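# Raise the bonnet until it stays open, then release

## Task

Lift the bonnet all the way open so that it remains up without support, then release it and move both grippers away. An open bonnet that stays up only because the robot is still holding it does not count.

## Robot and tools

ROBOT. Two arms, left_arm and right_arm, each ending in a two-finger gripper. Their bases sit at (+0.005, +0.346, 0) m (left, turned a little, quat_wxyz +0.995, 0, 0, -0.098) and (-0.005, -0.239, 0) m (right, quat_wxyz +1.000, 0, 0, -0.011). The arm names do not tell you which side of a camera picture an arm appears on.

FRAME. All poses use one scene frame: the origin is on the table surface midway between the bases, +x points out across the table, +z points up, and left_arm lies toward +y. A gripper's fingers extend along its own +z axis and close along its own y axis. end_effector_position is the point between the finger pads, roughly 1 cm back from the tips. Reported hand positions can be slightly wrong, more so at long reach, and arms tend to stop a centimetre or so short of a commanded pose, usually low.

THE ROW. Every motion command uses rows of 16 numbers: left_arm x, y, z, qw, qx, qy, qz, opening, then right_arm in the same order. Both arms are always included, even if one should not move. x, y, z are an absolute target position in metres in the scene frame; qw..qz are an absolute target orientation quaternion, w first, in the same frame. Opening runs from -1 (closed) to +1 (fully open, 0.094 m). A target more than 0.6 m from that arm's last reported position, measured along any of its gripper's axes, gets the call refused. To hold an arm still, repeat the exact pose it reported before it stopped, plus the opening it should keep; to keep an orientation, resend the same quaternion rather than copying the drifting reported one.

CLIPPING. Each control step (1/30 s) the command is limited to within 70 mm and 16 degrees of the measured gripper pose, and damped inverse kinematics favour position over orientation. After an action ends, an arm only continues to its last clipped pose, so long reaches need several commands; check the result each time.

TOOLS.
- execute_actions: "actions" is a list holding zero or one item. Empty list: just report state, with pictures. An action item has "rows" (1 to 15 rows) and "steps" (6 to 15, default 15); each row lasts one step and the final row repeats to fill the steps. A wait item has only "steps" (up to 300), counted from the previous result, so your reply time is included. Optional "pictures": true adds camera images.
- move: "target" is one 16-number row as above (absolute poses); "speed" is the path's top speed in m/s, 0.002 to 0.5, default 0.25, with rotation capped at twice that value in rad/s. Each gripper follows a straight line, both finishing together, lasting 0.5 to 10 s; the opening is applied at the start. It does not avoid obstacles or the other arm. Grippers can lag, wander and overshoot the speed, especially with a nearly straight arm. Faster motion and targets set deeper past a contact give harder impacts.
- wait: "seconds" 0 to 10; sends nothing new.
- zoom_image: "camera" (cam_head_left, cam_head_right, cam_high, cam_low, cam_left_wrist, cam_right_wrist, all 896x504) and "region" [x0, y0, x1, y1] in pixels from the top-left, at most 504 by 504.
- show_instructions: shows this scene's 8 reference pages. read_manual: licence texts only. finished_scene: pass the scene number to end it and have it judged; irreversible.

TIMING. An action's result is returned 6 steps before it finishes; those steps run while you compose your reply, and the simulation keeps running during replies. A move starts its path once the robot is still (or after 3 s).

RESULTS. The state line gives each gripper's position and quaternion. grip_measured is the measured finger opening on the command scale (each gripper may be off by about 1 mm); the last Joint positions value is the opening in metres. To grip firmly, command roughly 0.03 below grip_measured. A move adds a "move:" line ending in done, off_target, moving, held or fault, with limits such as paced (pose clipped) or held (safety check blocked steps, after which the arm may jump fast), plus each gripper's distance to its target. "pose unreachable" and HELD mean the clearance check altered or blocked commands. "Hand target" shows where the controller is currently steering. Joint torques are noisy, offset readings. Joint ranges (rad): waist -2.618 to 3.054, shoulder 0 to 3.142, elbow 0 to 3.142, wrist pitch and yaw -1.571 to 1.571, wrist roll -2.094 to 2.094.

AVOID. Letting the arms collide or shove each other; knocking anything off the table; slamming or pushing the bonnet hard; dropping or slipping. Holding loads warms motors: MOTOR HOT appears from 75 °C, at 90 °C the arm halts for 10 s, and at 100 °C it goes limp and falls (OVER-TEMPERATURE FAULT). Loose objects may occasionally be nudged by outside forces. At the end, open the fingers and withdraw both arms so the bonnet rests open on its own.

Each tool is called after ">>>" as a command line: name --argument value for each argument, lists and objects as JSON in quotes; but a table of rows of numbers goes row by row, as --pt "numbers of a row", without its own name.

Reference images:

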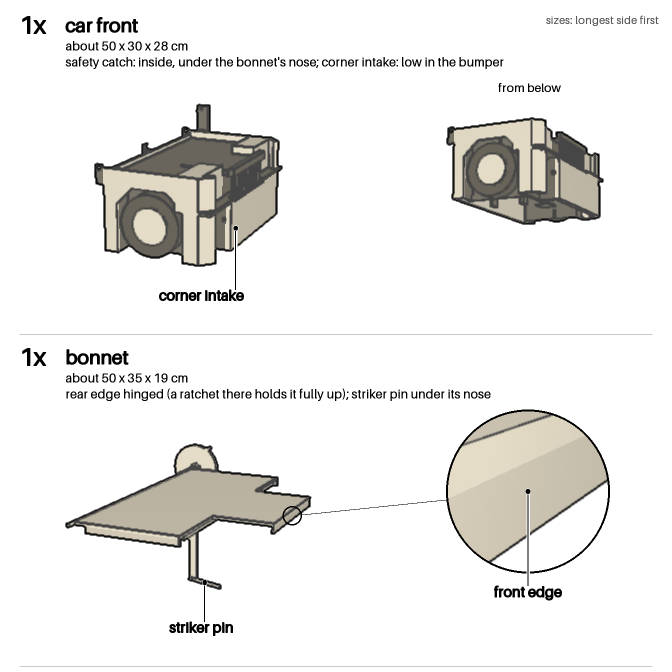

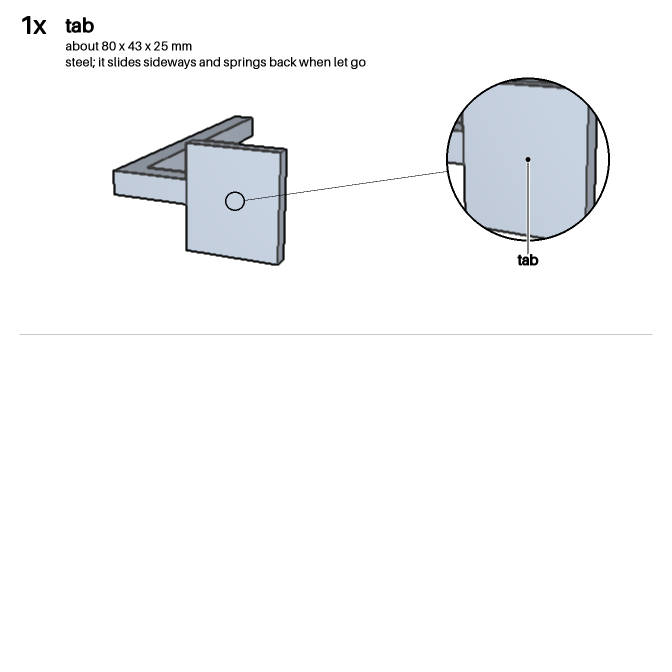

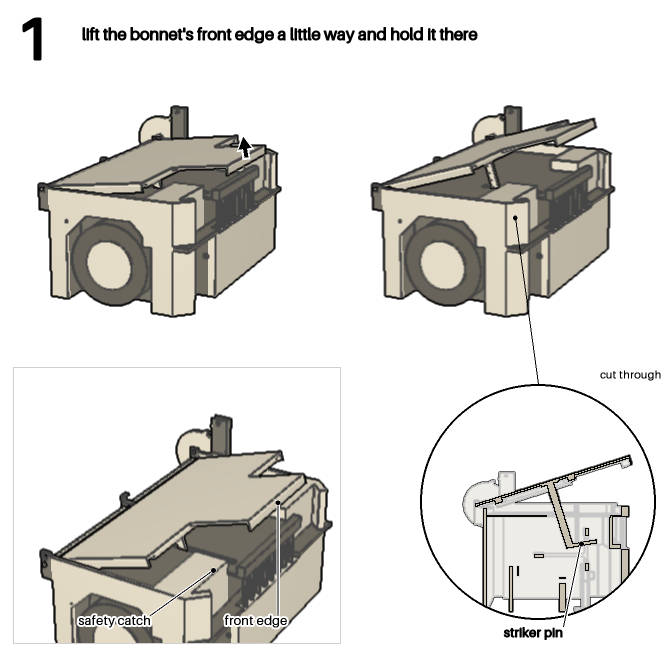

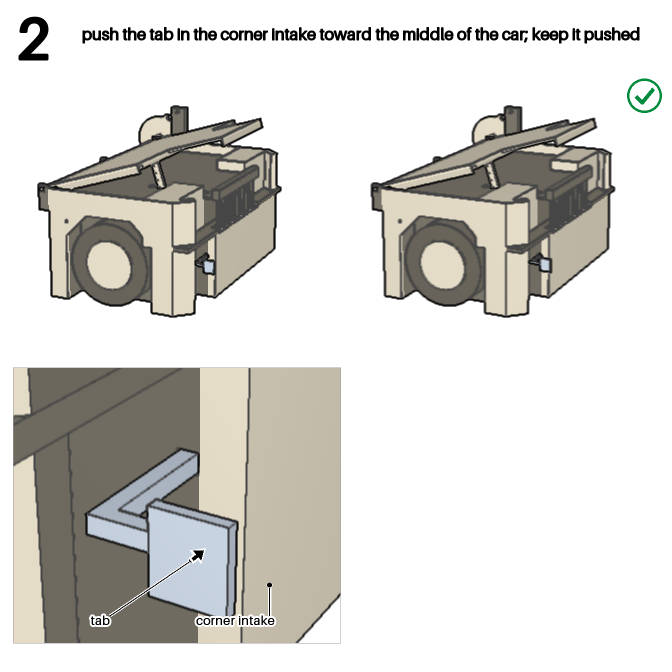

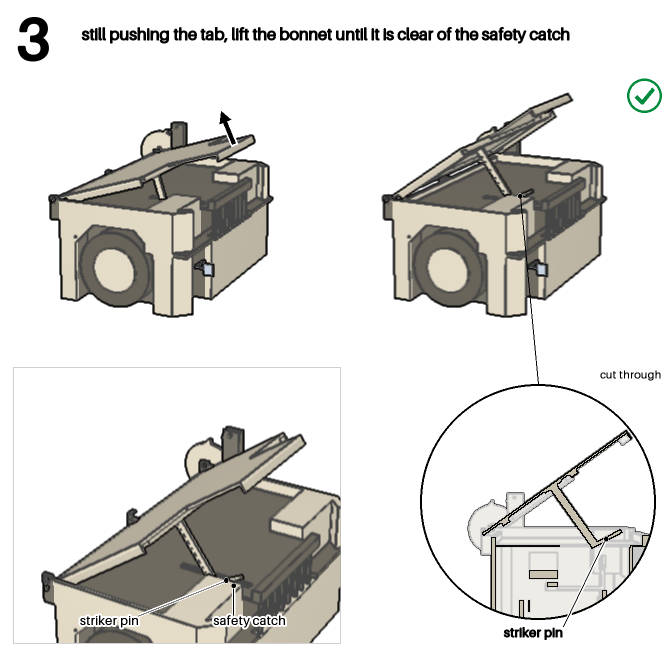

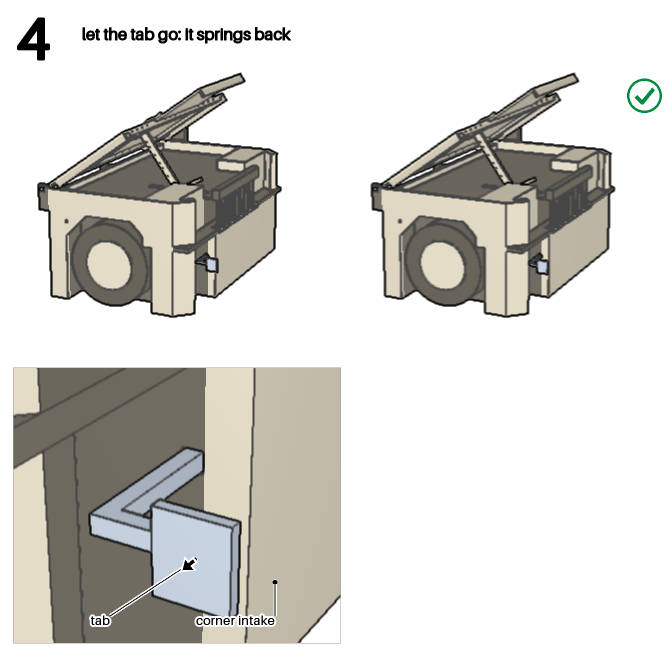

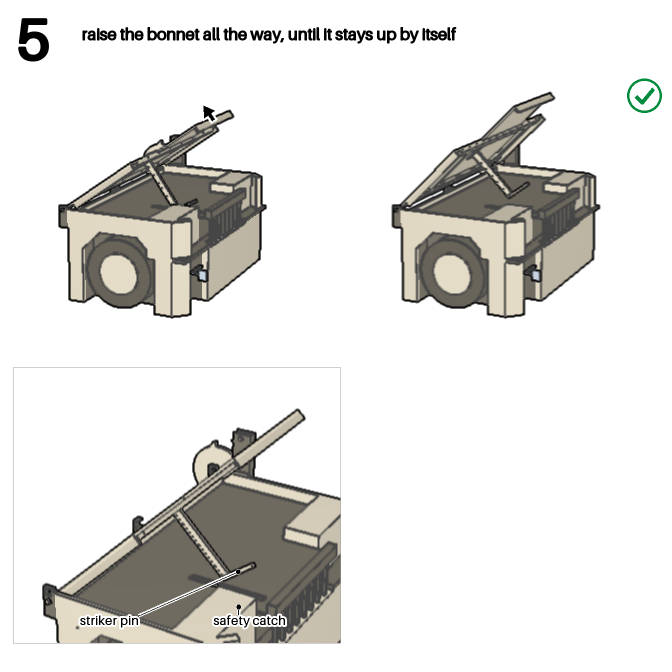

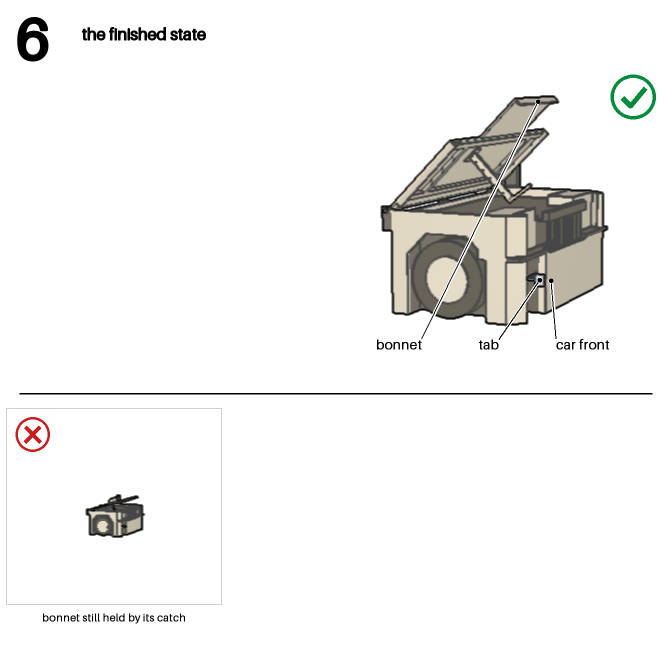

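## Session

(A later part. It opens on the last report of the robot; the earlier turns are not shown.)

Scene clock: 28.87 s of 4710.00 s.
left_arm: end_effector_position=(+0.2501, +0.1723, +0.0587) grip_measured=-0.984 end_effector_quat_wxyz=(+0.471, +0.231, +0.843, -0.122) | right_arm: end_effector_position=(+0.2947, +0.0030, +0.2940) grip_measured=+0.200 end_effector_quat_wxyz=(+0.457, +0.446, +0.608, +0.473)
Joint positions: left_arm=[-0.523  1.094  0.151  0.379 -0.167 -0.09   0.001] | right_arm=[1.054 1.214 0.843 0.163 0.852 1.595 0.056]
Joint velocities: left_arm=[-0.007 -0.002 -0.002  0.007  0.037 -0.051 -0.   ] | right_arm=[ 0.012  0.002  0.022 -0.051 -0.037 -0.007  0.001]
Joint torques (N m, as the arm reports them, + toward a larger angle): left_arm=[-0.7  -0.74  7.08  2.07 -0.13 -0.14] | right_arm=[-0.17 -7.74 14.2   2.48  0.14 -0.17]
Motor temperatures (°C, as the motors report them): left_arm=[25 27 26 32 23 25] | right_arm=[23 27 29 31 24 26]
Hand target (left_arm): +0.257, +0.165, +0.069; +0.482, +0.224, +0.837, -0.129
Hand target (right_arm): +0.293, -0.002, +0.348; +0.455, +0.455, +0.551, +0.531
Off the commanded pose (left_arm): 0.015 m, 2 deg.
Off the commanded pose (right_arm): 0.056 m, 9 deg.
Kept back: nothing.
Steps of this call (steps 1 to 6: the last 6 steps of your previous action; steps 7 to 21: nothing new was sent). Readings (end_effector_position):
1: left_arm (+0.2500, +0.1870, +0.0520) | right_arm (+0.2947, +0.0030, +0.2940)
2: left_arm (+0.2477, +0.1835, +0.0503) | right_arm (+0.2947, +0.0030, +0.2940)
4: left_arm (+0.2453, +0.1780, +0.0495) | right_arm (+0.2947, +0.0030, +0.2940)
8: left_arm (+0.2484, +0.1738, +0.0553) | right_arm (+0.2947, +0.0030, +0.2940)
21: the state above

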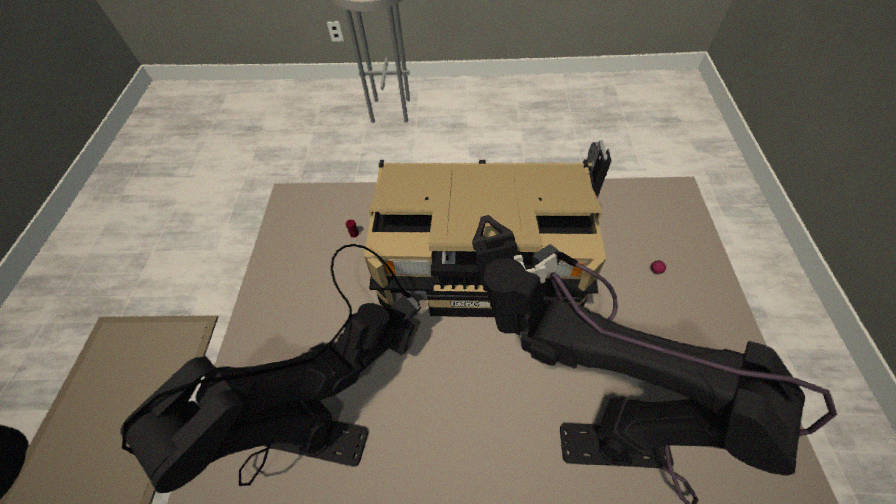

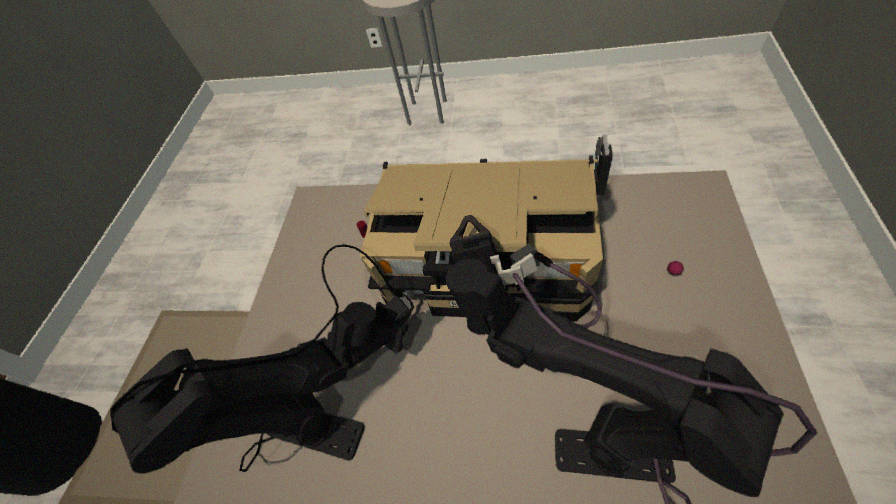

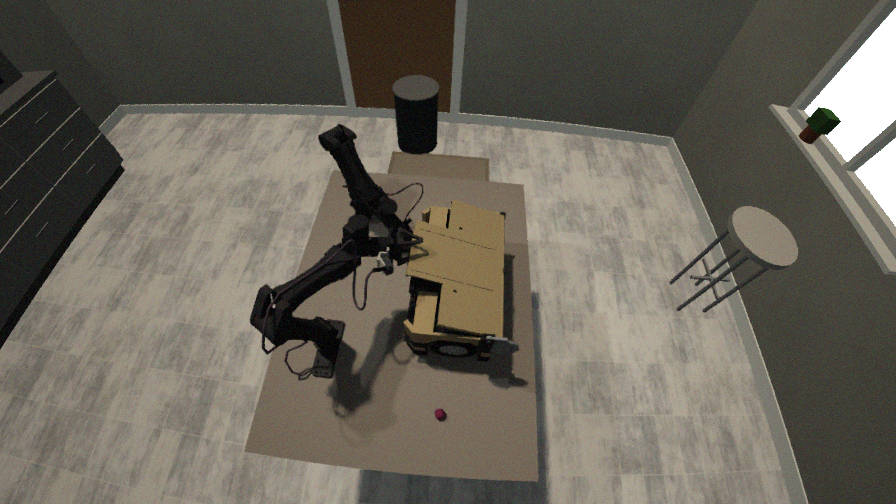

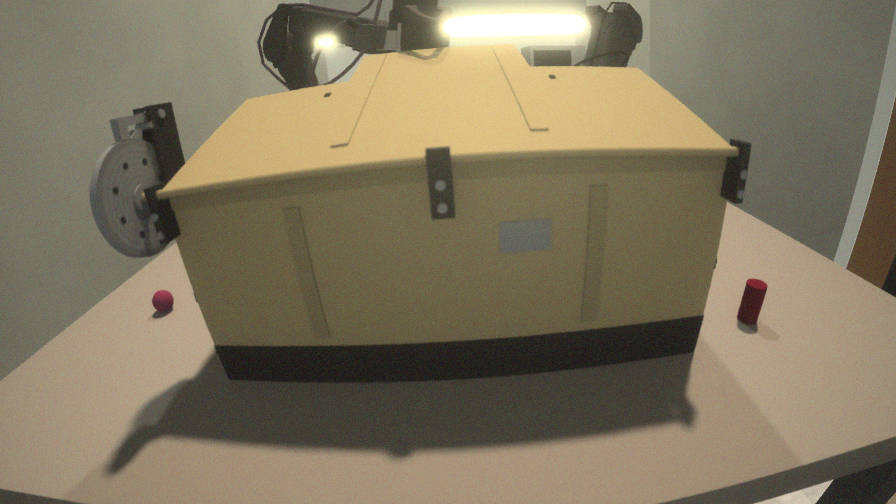

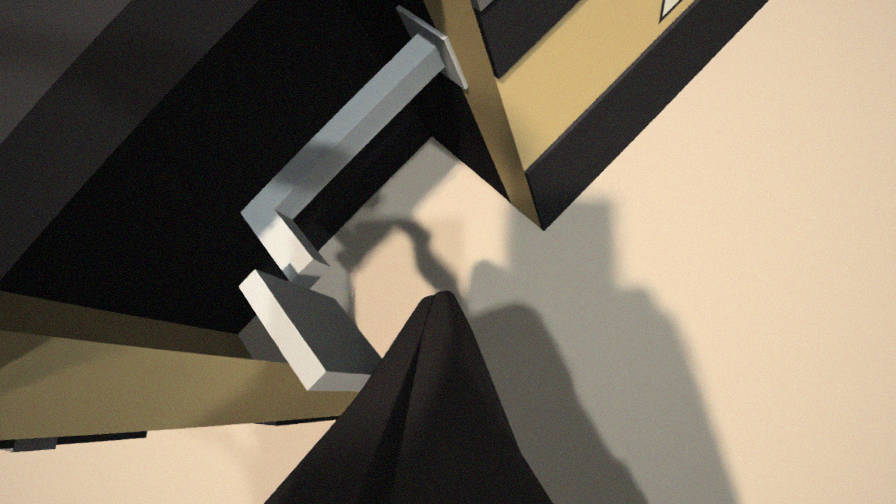

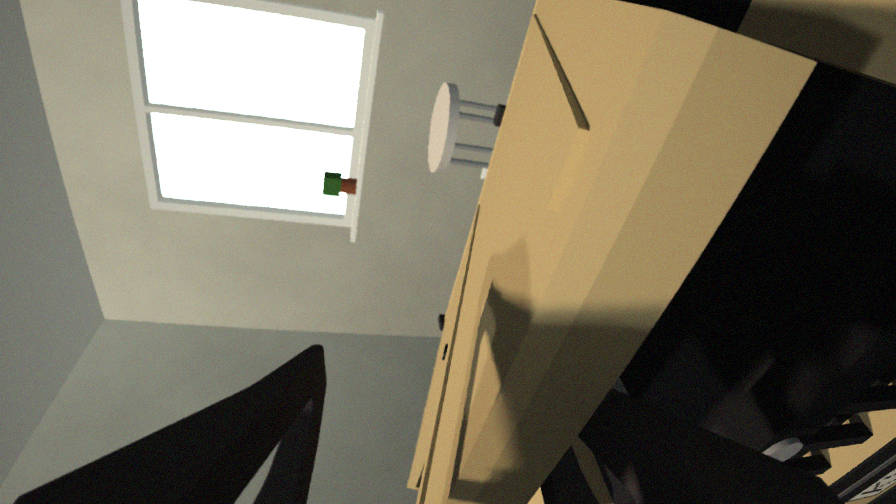

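>>> execute_actions --actions '[{"rows":[[0.225,0.175,0.08,0.483,0.224,0.837,-0.129,-1, 0.295,0.0,0.35,0.454,0.454,0.55,0.53,0.2]]}]'

>>> execute_actions --actions '[{"rows":[[0.225,0.183,0.09,0.496,0.113,0.859,-0.065,-0.3, 0.295,0.0,0.35,0.454,0.454,0.55,0.53,0.2]]}]'

>>> execute_actions --actions '[{"rows":[[0.225,0.183,0.09,0.5,0,0.866,0,-0.3, 0.295,0.0,0.35,0.454,0.454,0.55,0.53,0.2]]}]'

>>> wait --seconds 0.7

Scene clock: 29.57 s of 4710.00 s.
left_arm: end_effector_position=(+0.2314, +0.1659, +0.0872) grip_measured=-0.984 end_effector_quat_wxyz=(+0.501, +0.231, +0.821, -0.144) | right_arm: end_effector_position=(+0.2947, +0.0030, +0.2940) grip_measured=+0.200 end_effector_quat_wxyz=(+0.457, +0.446, +0.608, +0.473)
Joint positions: left_arm=[-0.622  0.863  0.137  0.238 -0.233 -0.128  0.001] | right_arm=[1.054 1.214 0.843 0.163 0.852 1.595 0.056]
Joint velocities: left_arm=[-0.056 -0.09  -0.007 -0.403 -0.212 -0.051 -0.001] | right_arm=[-0.007  0.017 -0.007  0.007  0.051 -0.007  0.   ]
Joint torques (N m, as the arm reports them, + toward a larger angle): left_arm=[-0.7  -2.77  5.75  1.79 -0.15 -0.15] | right_arm=[-0.16 -7.73 14.19  2.48  0.15 -0.16]
Motor temperatures (°C, as the motors report them): left_arm=[25 27 26 32 23 25] | right_arm=[23 27 29 32 24 26]
Steps of this call (steps 1 to 12: nothing new was sent; steps 13 to 21: the first 9 steps of this action). Readings (end_effector_position):
13: left_arm (+0.2486, +0.1723, +0.0605) | right_arm (+0.2947, +0.0030, +0.2940)
14: left_arm (+0.2438, +0.1704, +0.0652) | right_arm (+0.2947, +0.0030, +0.2940)
16: left_arm (+0.2369, +0.1647, +0.0788) | right_arm (+0.2947, +0.0030, +0.2940)
20: left_arm (+0.2323, +0.1645, +0.0890) | right_arm (+0.2947, +0.0030, +0.2940)
21: the state above

Scene clock: 30.07 s of 4710.00 s.
left_arm: end_effector_position=(+0.2189, +0.1723, +0.0847) grip_measured=-0.303 end_effector_quat_wxyz=(+0.492, +0.163, +0.849, -0.100) | right_arm: end_effector_position=(+0.2947, +0.0030, +0.2940) grip_measured=+0.200 end_effector_quat_wxyz=(+0.457, +0.446, +0.608, +0.473)
Joint positions: left_arm=[-0.83   0.867  0.192  0.059 -0.542 -0.361  0.033] | right_arm=[1.054 1.214 0.843 0.163 0.852 1.595 0.056]
Joint velocities: left_arm=[-0.168  0.173  0.217 -0.256 -0.608 -0.447  0.001] | right_arm=[-0.012 -0.012  0.007 -0.051 -0.037 -0.051 -0.001]
Joint torques (N m, as the arm reports them, + toward a larger angle): left_arm=[-0.55  0.18  7.38  1.57 -0.28 -0.14] | right_arm=[-0.16 -7.74 14.2   2.48  0.14 -0.16]
Motor temperatures (°C, as the motors report them): left_arm=[25 27 26 32 23 25] | right_arm=[23 27 29 32 24 26]
Off your previous action's commanded pose (left_arm): 0.005 m, 1 deg at its last step (step 6 of this call).
Off your previous action's commanded pose (right_arm): 0.056 m, 9 deg at its last step (step 6 of this call).
Steps of this call (steps 1 to 6: the last 6 steps of your previous action; steps 7 to 15: the first 9 steps of this action). Readings (end_effector_position):
7: left_arm (+0.2271, +0.1747, +0.0759) | right_arm (+0.2947, +0.0030, +0.2940)
8: left_arm (+0.2239, +0.1740, +0.0755) | right_arm (+0.2947, +0.0030, +0.2940)
10: left_arm (+0.2173, +0.1706, +0.0753) | right_arm (+0.2947, +0.0030, +0.2940)
14: left_arm (+0.2177, +0.1713, +0.0833) | right_arm (+0.2947, +0.0030, +0.2940)
15: the state above

Scene clock: 30.57 s of 4710.00 s.
left_arm: end_effector_position=(+0.2222, +0.1749, +0.0835) grip_measured=-0.303 end_effector_quat_wxyz=(+0.494, +0.051, +0.867, -0.027) | right_arm: end_effector_position=(+0.2947, +0.0030, +0.2939) grip_measured=+0.200 end_effector_quat_wxyz=(+0.457, +0.446, +0.608, +0.472)
Joint positions: left_arm=[-0.981  1.121  0.351 -0.114 -0.851 -0.738  0.033] | right_arm=[1.054 1.214 0.843 0.162 0.852 1.595 0.056]
Joint velocities: left_arm=[ 0.012  0.232  0.271 -0.462 -0.418 -0.652 -0.001] | right_arm=[-0.007 -0.002 -0.002 -0.007  0.007  0.037  0.001]
Joint torques (N m, as the arm reports them, + toward a larger angle): left_arm=[-0.81 -1.34  7.09  1.29 -0.54 -0.14] | right_arm=[-0.17 -7.76 14.19  2.48  0.15 -0.16]
Motor temperatures (°C, as the motors report them): left_arm=[25 27 27 32 23 25] | right_arm=[23 27 29 32 24 26]
Off your previous action's commanded pose (left_arm): 0.006 m, 3 deg at its last step (step 6 of this call).
Off your previous action's commanded pose (right_arm): 0.056 m, 9 deg at its last step (step 6 of this call).
Steps of this call (steps 1 to 6: the last 6 steps of your previous action; steps 7 to 15: the first 9 steps of this action). Readings (end_effector_position):
7: left_arm (+0.2228, +0.1834, +0.0838) | right_arm (+0.2947, +0.0030, +0.2940)
8: left_arm (+0.2210, +0.1805, +0.0829) | right_arm (+0.2947, +0.0030, +0.2940)
10: left_arm (+0.2176, +0.1720, +0.0806) | right_arm (+0.2947, +0.0030, +0.2939)
14: left_arm (+0.2212, +0.1733, +0.0828) | right_arm (+0.2947, +0.0030, +0.2939)
15: the state above

Scene clock: 31.47 s of 4710.00 s.
left_arm: end_effector_position=(+0.2234, +0.1885, +0.0828) grip_measured=-0.303 end_effector_quat_wxyz=(+0.493, +0.006, +0.870, -0.003) | right_arm: end_effector_position=(+0.2947, +0.0030, +0.2939) grip_measured=+0.200 end_effector_quat_wxyz=(+0.457, +0.446, +0.608, +0.472)
Joint positions: left_arm=[-0.981  1.151  0.385 -0.222 -0.907 -0.872  0.033] | right_arm=[1.054 1.214 0.843 0.162 0.852 1.595 0.056]
Joint velocities: left_arm=[-0.017  0.002  0.007  0.022 -0.037  0.037  0.001] | right_arm=[-0.007 -0.007 -0.007 -0.037 -0.037  0.007  0.001]
Joint torques (N m, as the arm reports them, + toward a larger angle): left_arm=[-0.78 -1.23  7.18  1.12 -0.62 -0.14] | right_arm=[-0.16 -7.75 14.18  2.48  0.15 -0.16]
Motor temperatures (°C, as the motors report them): left_arm=[25 27 27 32 23 25] | right_arm=[23 27 29 32 24 26]
Hand target (left_arm): +0.225, +0.184, +0.090; +0.500, +0.001, +0.866, -0.002
Hand target (right_arm): +0.293, -0.002, +0.348; +0.455, +0.455, +0.551, +0.531
Off the commanded pose (left_arm): 0.009 m, 1 deg.
Off the commanded pose (right_arm): 0.056 m, 9 deg.
Kept back: nothing.
Steps of this call (steps 1 to 6: the last 6 steps of your previous action; steps 7 to 27: nothing new was sent). Readings (end_effector_position):
1: left_arm (+0.2230, +0.1765, +0.0841) | right_arm (+0.2947, +0.0030, +0.2939)
2: left_arm (+0.2235, +0.1778, +0.0845) | right_arm (+0.2947, +0.0030, +0.2939)
4: left_arm (+0.2241, +0.1804, +0.0847) | right_arm (+0.2947, +0.0030, +0.2939)
8: left_arm (+0.2241, +0.1843, +0.0842) | right_arm (+0.2947, +0.0030, +0.2939)
27: the state above

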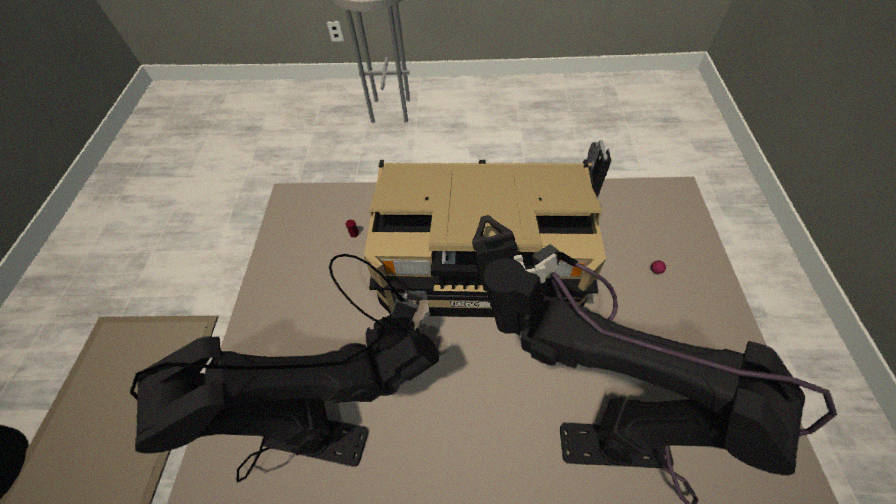

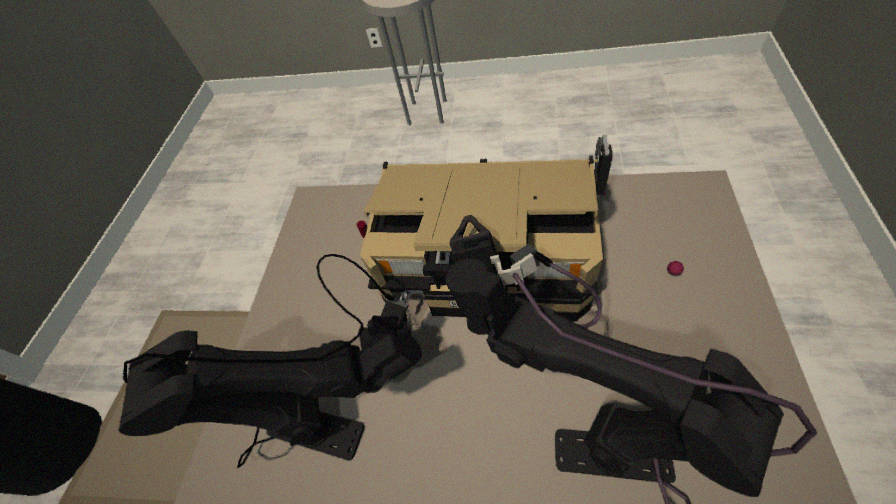

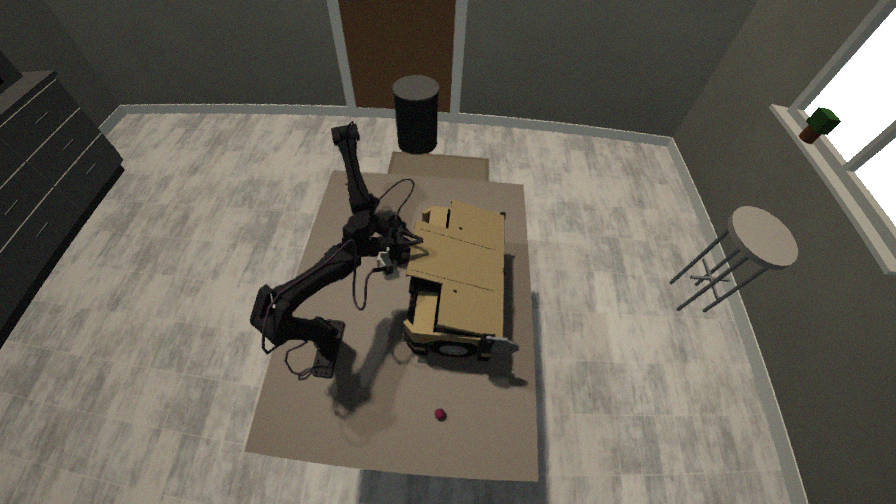

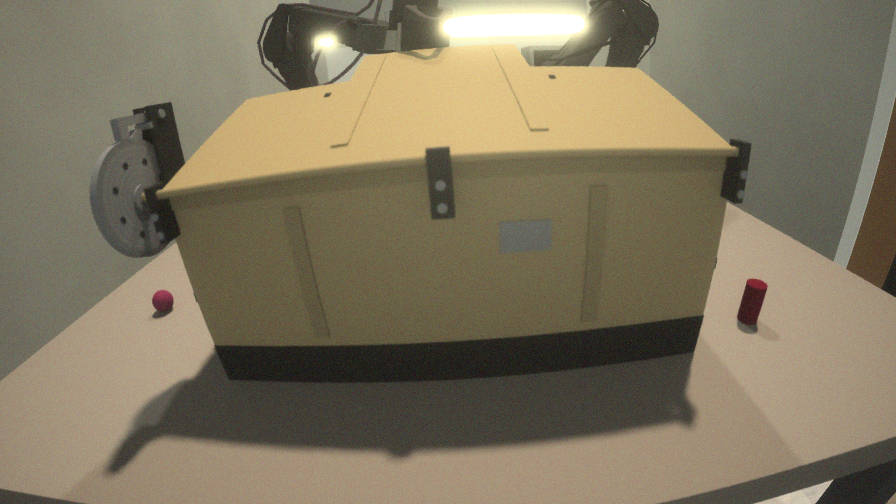

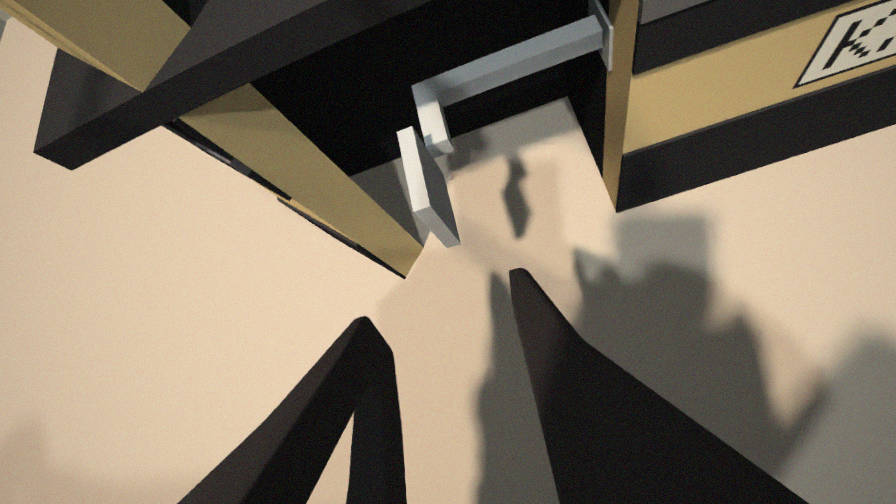

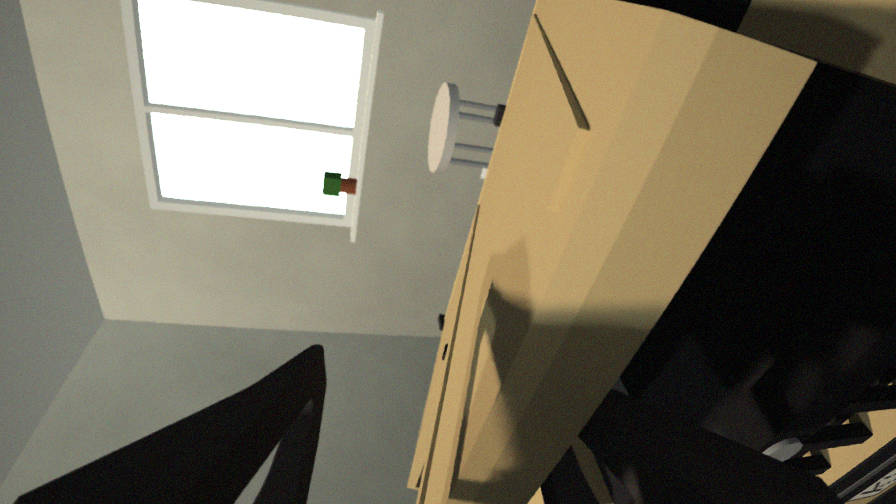

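>>> execute_actions --actions '[{"rows":[[0.23,0.183,0.088,0.5,0,0.866,0,-0.3, 0.295,0.0,0.35,0.454,0.454,0.55,0.53,0.2],[0.235,0.183,0.088,0.5,0,0.866,0,-0.3, 0.295,0.0,0.35,0.454,0.454,0.55,0.53,0.2],[0.24,0.183,0.087,0.5,0,0.866,0,-0.3, 0.295,0.0,0.35,0.454,0.454,0.55,0.53,0.2],[0.245,0.183,0.086,0.5,0,0.866,0,-0.3, 0.295,0.0,0.35,0.454,0.454,0.55,0.53,0.2],[0.25,0.183,0.085,0.5,0,0.866,0,-0.3, 0.295,0.0,0.35,0.454,0.454,0.55,0.53,0.2],[0.255,0.183,0.085,0.5,0,0.866,0,-0.3, 0.295,0.0,0.35,0.454,0.454,0.55,0.53,0.2],[0.26,0.183,0.085,0.5,0,0.866,0,-0.3, 0.295,0.0,0.35,0.454,0.454,0.55,0.53,0.2],[0.264,0.183,0.085,0.5,0,0.866,0,-0.3, 0.295,0.0,0.35,0.454,0.454,0.55,0.53,0.2]]}]'

>>> wait --seconds 0.7

Scene clock: 32.07 s of 4710.00 s.
left_arm: end_effector_position=(+0.2472, +0.1996, +0.0762) grip_measured=-0.303 end_effector_quat_wxyz=(+0.488, -0.009, +0.873, +0.021) | right_arm: end_effector_position=(+0.2947, +0.0030, +0.2939) grip_measured=+0.200 end_effector_quat_wxyz=(+0.457, +0.446, +0.608, +0.472)
Joint positions: left_arm=[-0.85   1.214  0.385 -0.104 -0.862 -0.765  0.033] | right_arm=[1.054 1.214 0.843 0.162 0.852 1.595 0.056]
Joint velocities: left_arm=[ 0.432  0.188 -0.007  0.535  0.256  0.432  0.   ] | right_arm=[ 0.002 -0.007 -0.012  0.037 -0.037 -0.022 -0.   ]
Joint torques (N m, as the arm reports them, + toward a larger angle): left_arm=[ 0.02 -1.9   7.15  1.42 -0.56  0.08] | right_arm=[-0.16 -7.75 14.18  2.48  0.15 -0.17]
Motor temperatures (°C, as the motors report them): left_arm=[25 27 27 31 23 25] | right_arm=[23 27 29 32 24 26]
Steps of this call (steps 1 to 9: nothing new was sent; steps 10 to 18: the first 9 steps of this action). Readings (end_effector_position):
10: left_arm (+0.2234, +0.1884, +0.0824) | right_arm (+0.2947, +0.0030, +0.2939)
11: left_arm (+0.2241, +0.1882, +0.0817) | right_arm (+0.2947, +0.0030, +0.2939)
13: left_arm (+0.2286, +0.1905, +0.0797) | right_arm (+0.2947, +0.0030, +0.2939)
17: left_arm (+0.2438, +0.1984, +0.0768) | right_arm (+0.2947, +0.0030, +0.2939)
18: the state above

Scene clock: 32.97 s of 4710.00 s.
left_arm: end_effector_position=(+0.2563, +0.1876, +0.0798) grip_measured=-0.303 end_effector_quat_wxyz=(+0.494, +0.005, +0.869, +0.002) | right_arm: end_effector_position=(+0.2947, +0.0030, +0.2939) grip_measured=+0.200 end_effector_quat_wxyz=(+0.457, +0.446, +0.608, +0.472)
Joint positions: left_arm=[-0.823  1.234  0.385  0.003 -0.819 -0.68   0.033] | right_arm=[1.054 1.214 0.843 0.162 0.852 1.595 0.056]
Joint velocities: left_arm=[ 0.002 -0.017  0.002  0.081  0.007  0.037  0.001] | right_arm=[-0.022 -0.007 -0.002 -0.081 -0.022  0.066 -0.   ]
Joint torques (N m, as the arm reports them, + toward a larger angle): left_arm=[ 0.93 -1.86  6.69  1.58 -0.38  0.1 ] | right_arm=[-0.18 -7.75 14.18  2.48  0.15 -0.16]
Motor temperatures (°C, as the motors report them): left_arm=[25 27 27 31 23 25] | right_arm=[23 27 29 32 24 26]
Hand target (left_arm): +0.263, +0.184, +0.086; +0.500, -0.000, +0.866, +0.000
Hand target (right_arm): +0.293, -0.002, +0.348; +0.455, +0.455, +0.551, +0.531
Off the commanded pose (left_arm): 0.010 m, 1 deg.
Off the commanded pose (right_arm): 0.056 m, 9 deg.
Kept back: nothing.
Steps of this call (steps 1 to 6: the last 6 steps of your previous action; steps 7 to 27: nothing new was sent). Readings (end_effector_position):
1: left_arm (+0.2495, +0.1994, +0.0760) | right_arm (+0.2947, +0.0030, +0.2939)
2: left_arm (+0.2511, +0.1987, +0.0760) | right_arm (+0.2947, +0.0030, +0.2939)
4: left_arm (+0.2532, +0.1960, +0.0766) | right_arm (+0.2947, +0.0030, +0.2939)
8: left_arm (+0.2552, +0.1912, +0.0781) | right_arm (+0.2947, +0.0030, +0.2939)
27: the state above

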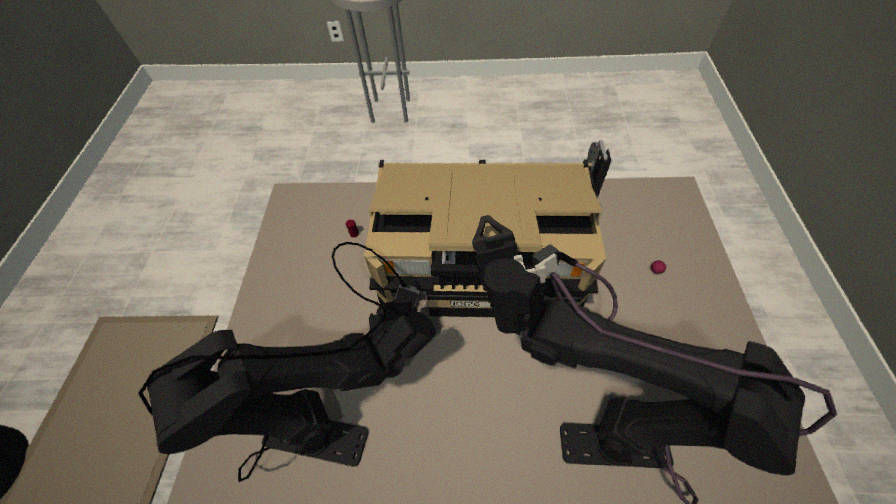

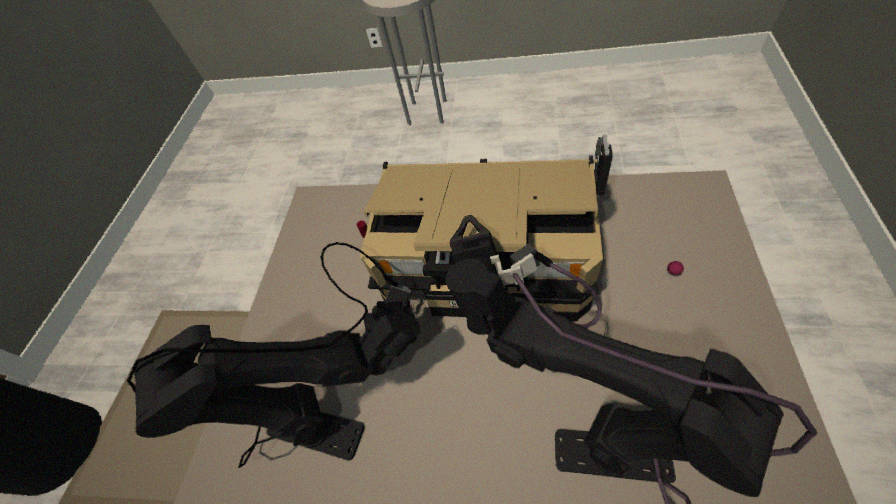

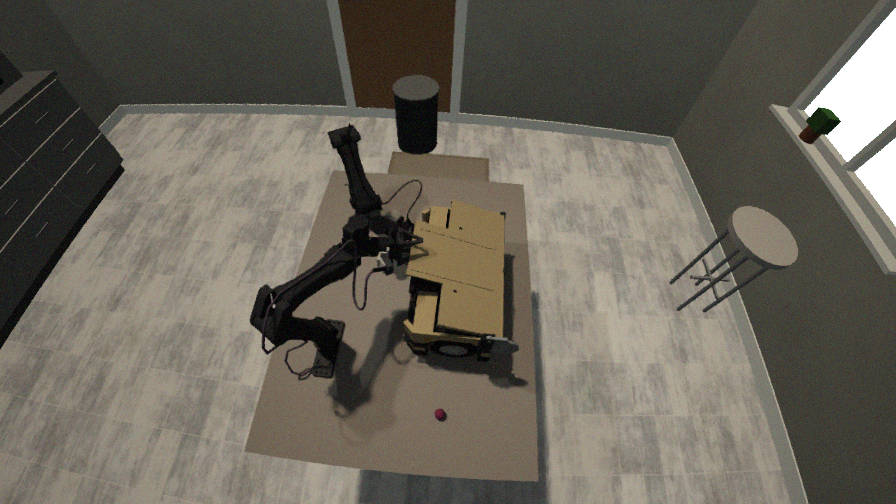

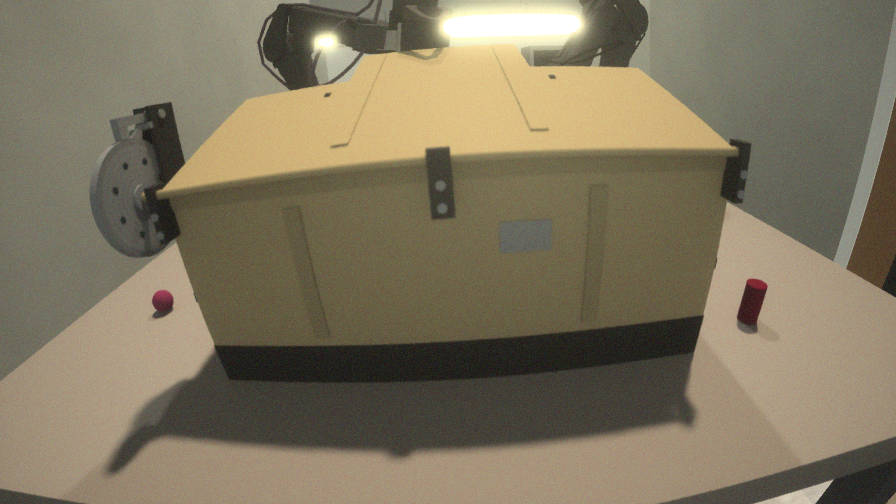

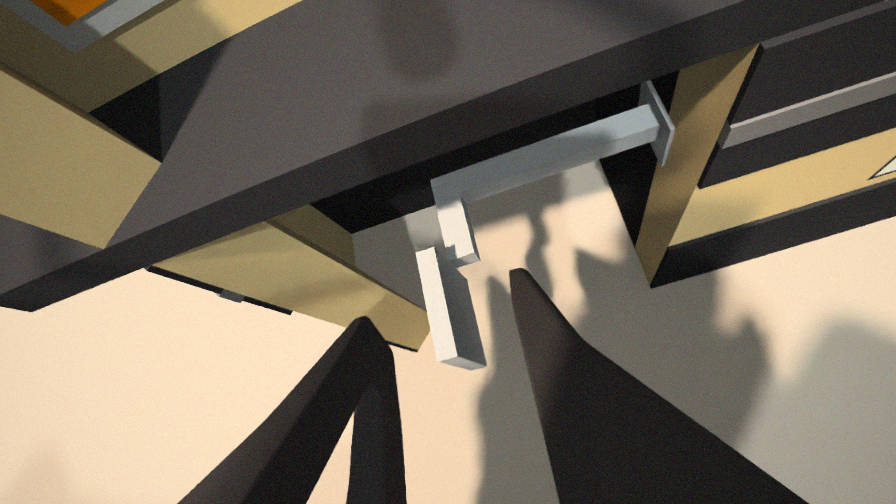

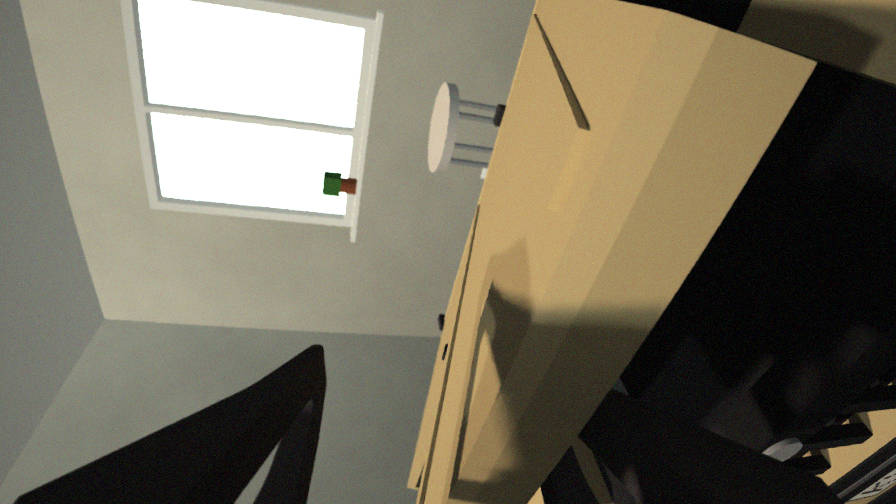

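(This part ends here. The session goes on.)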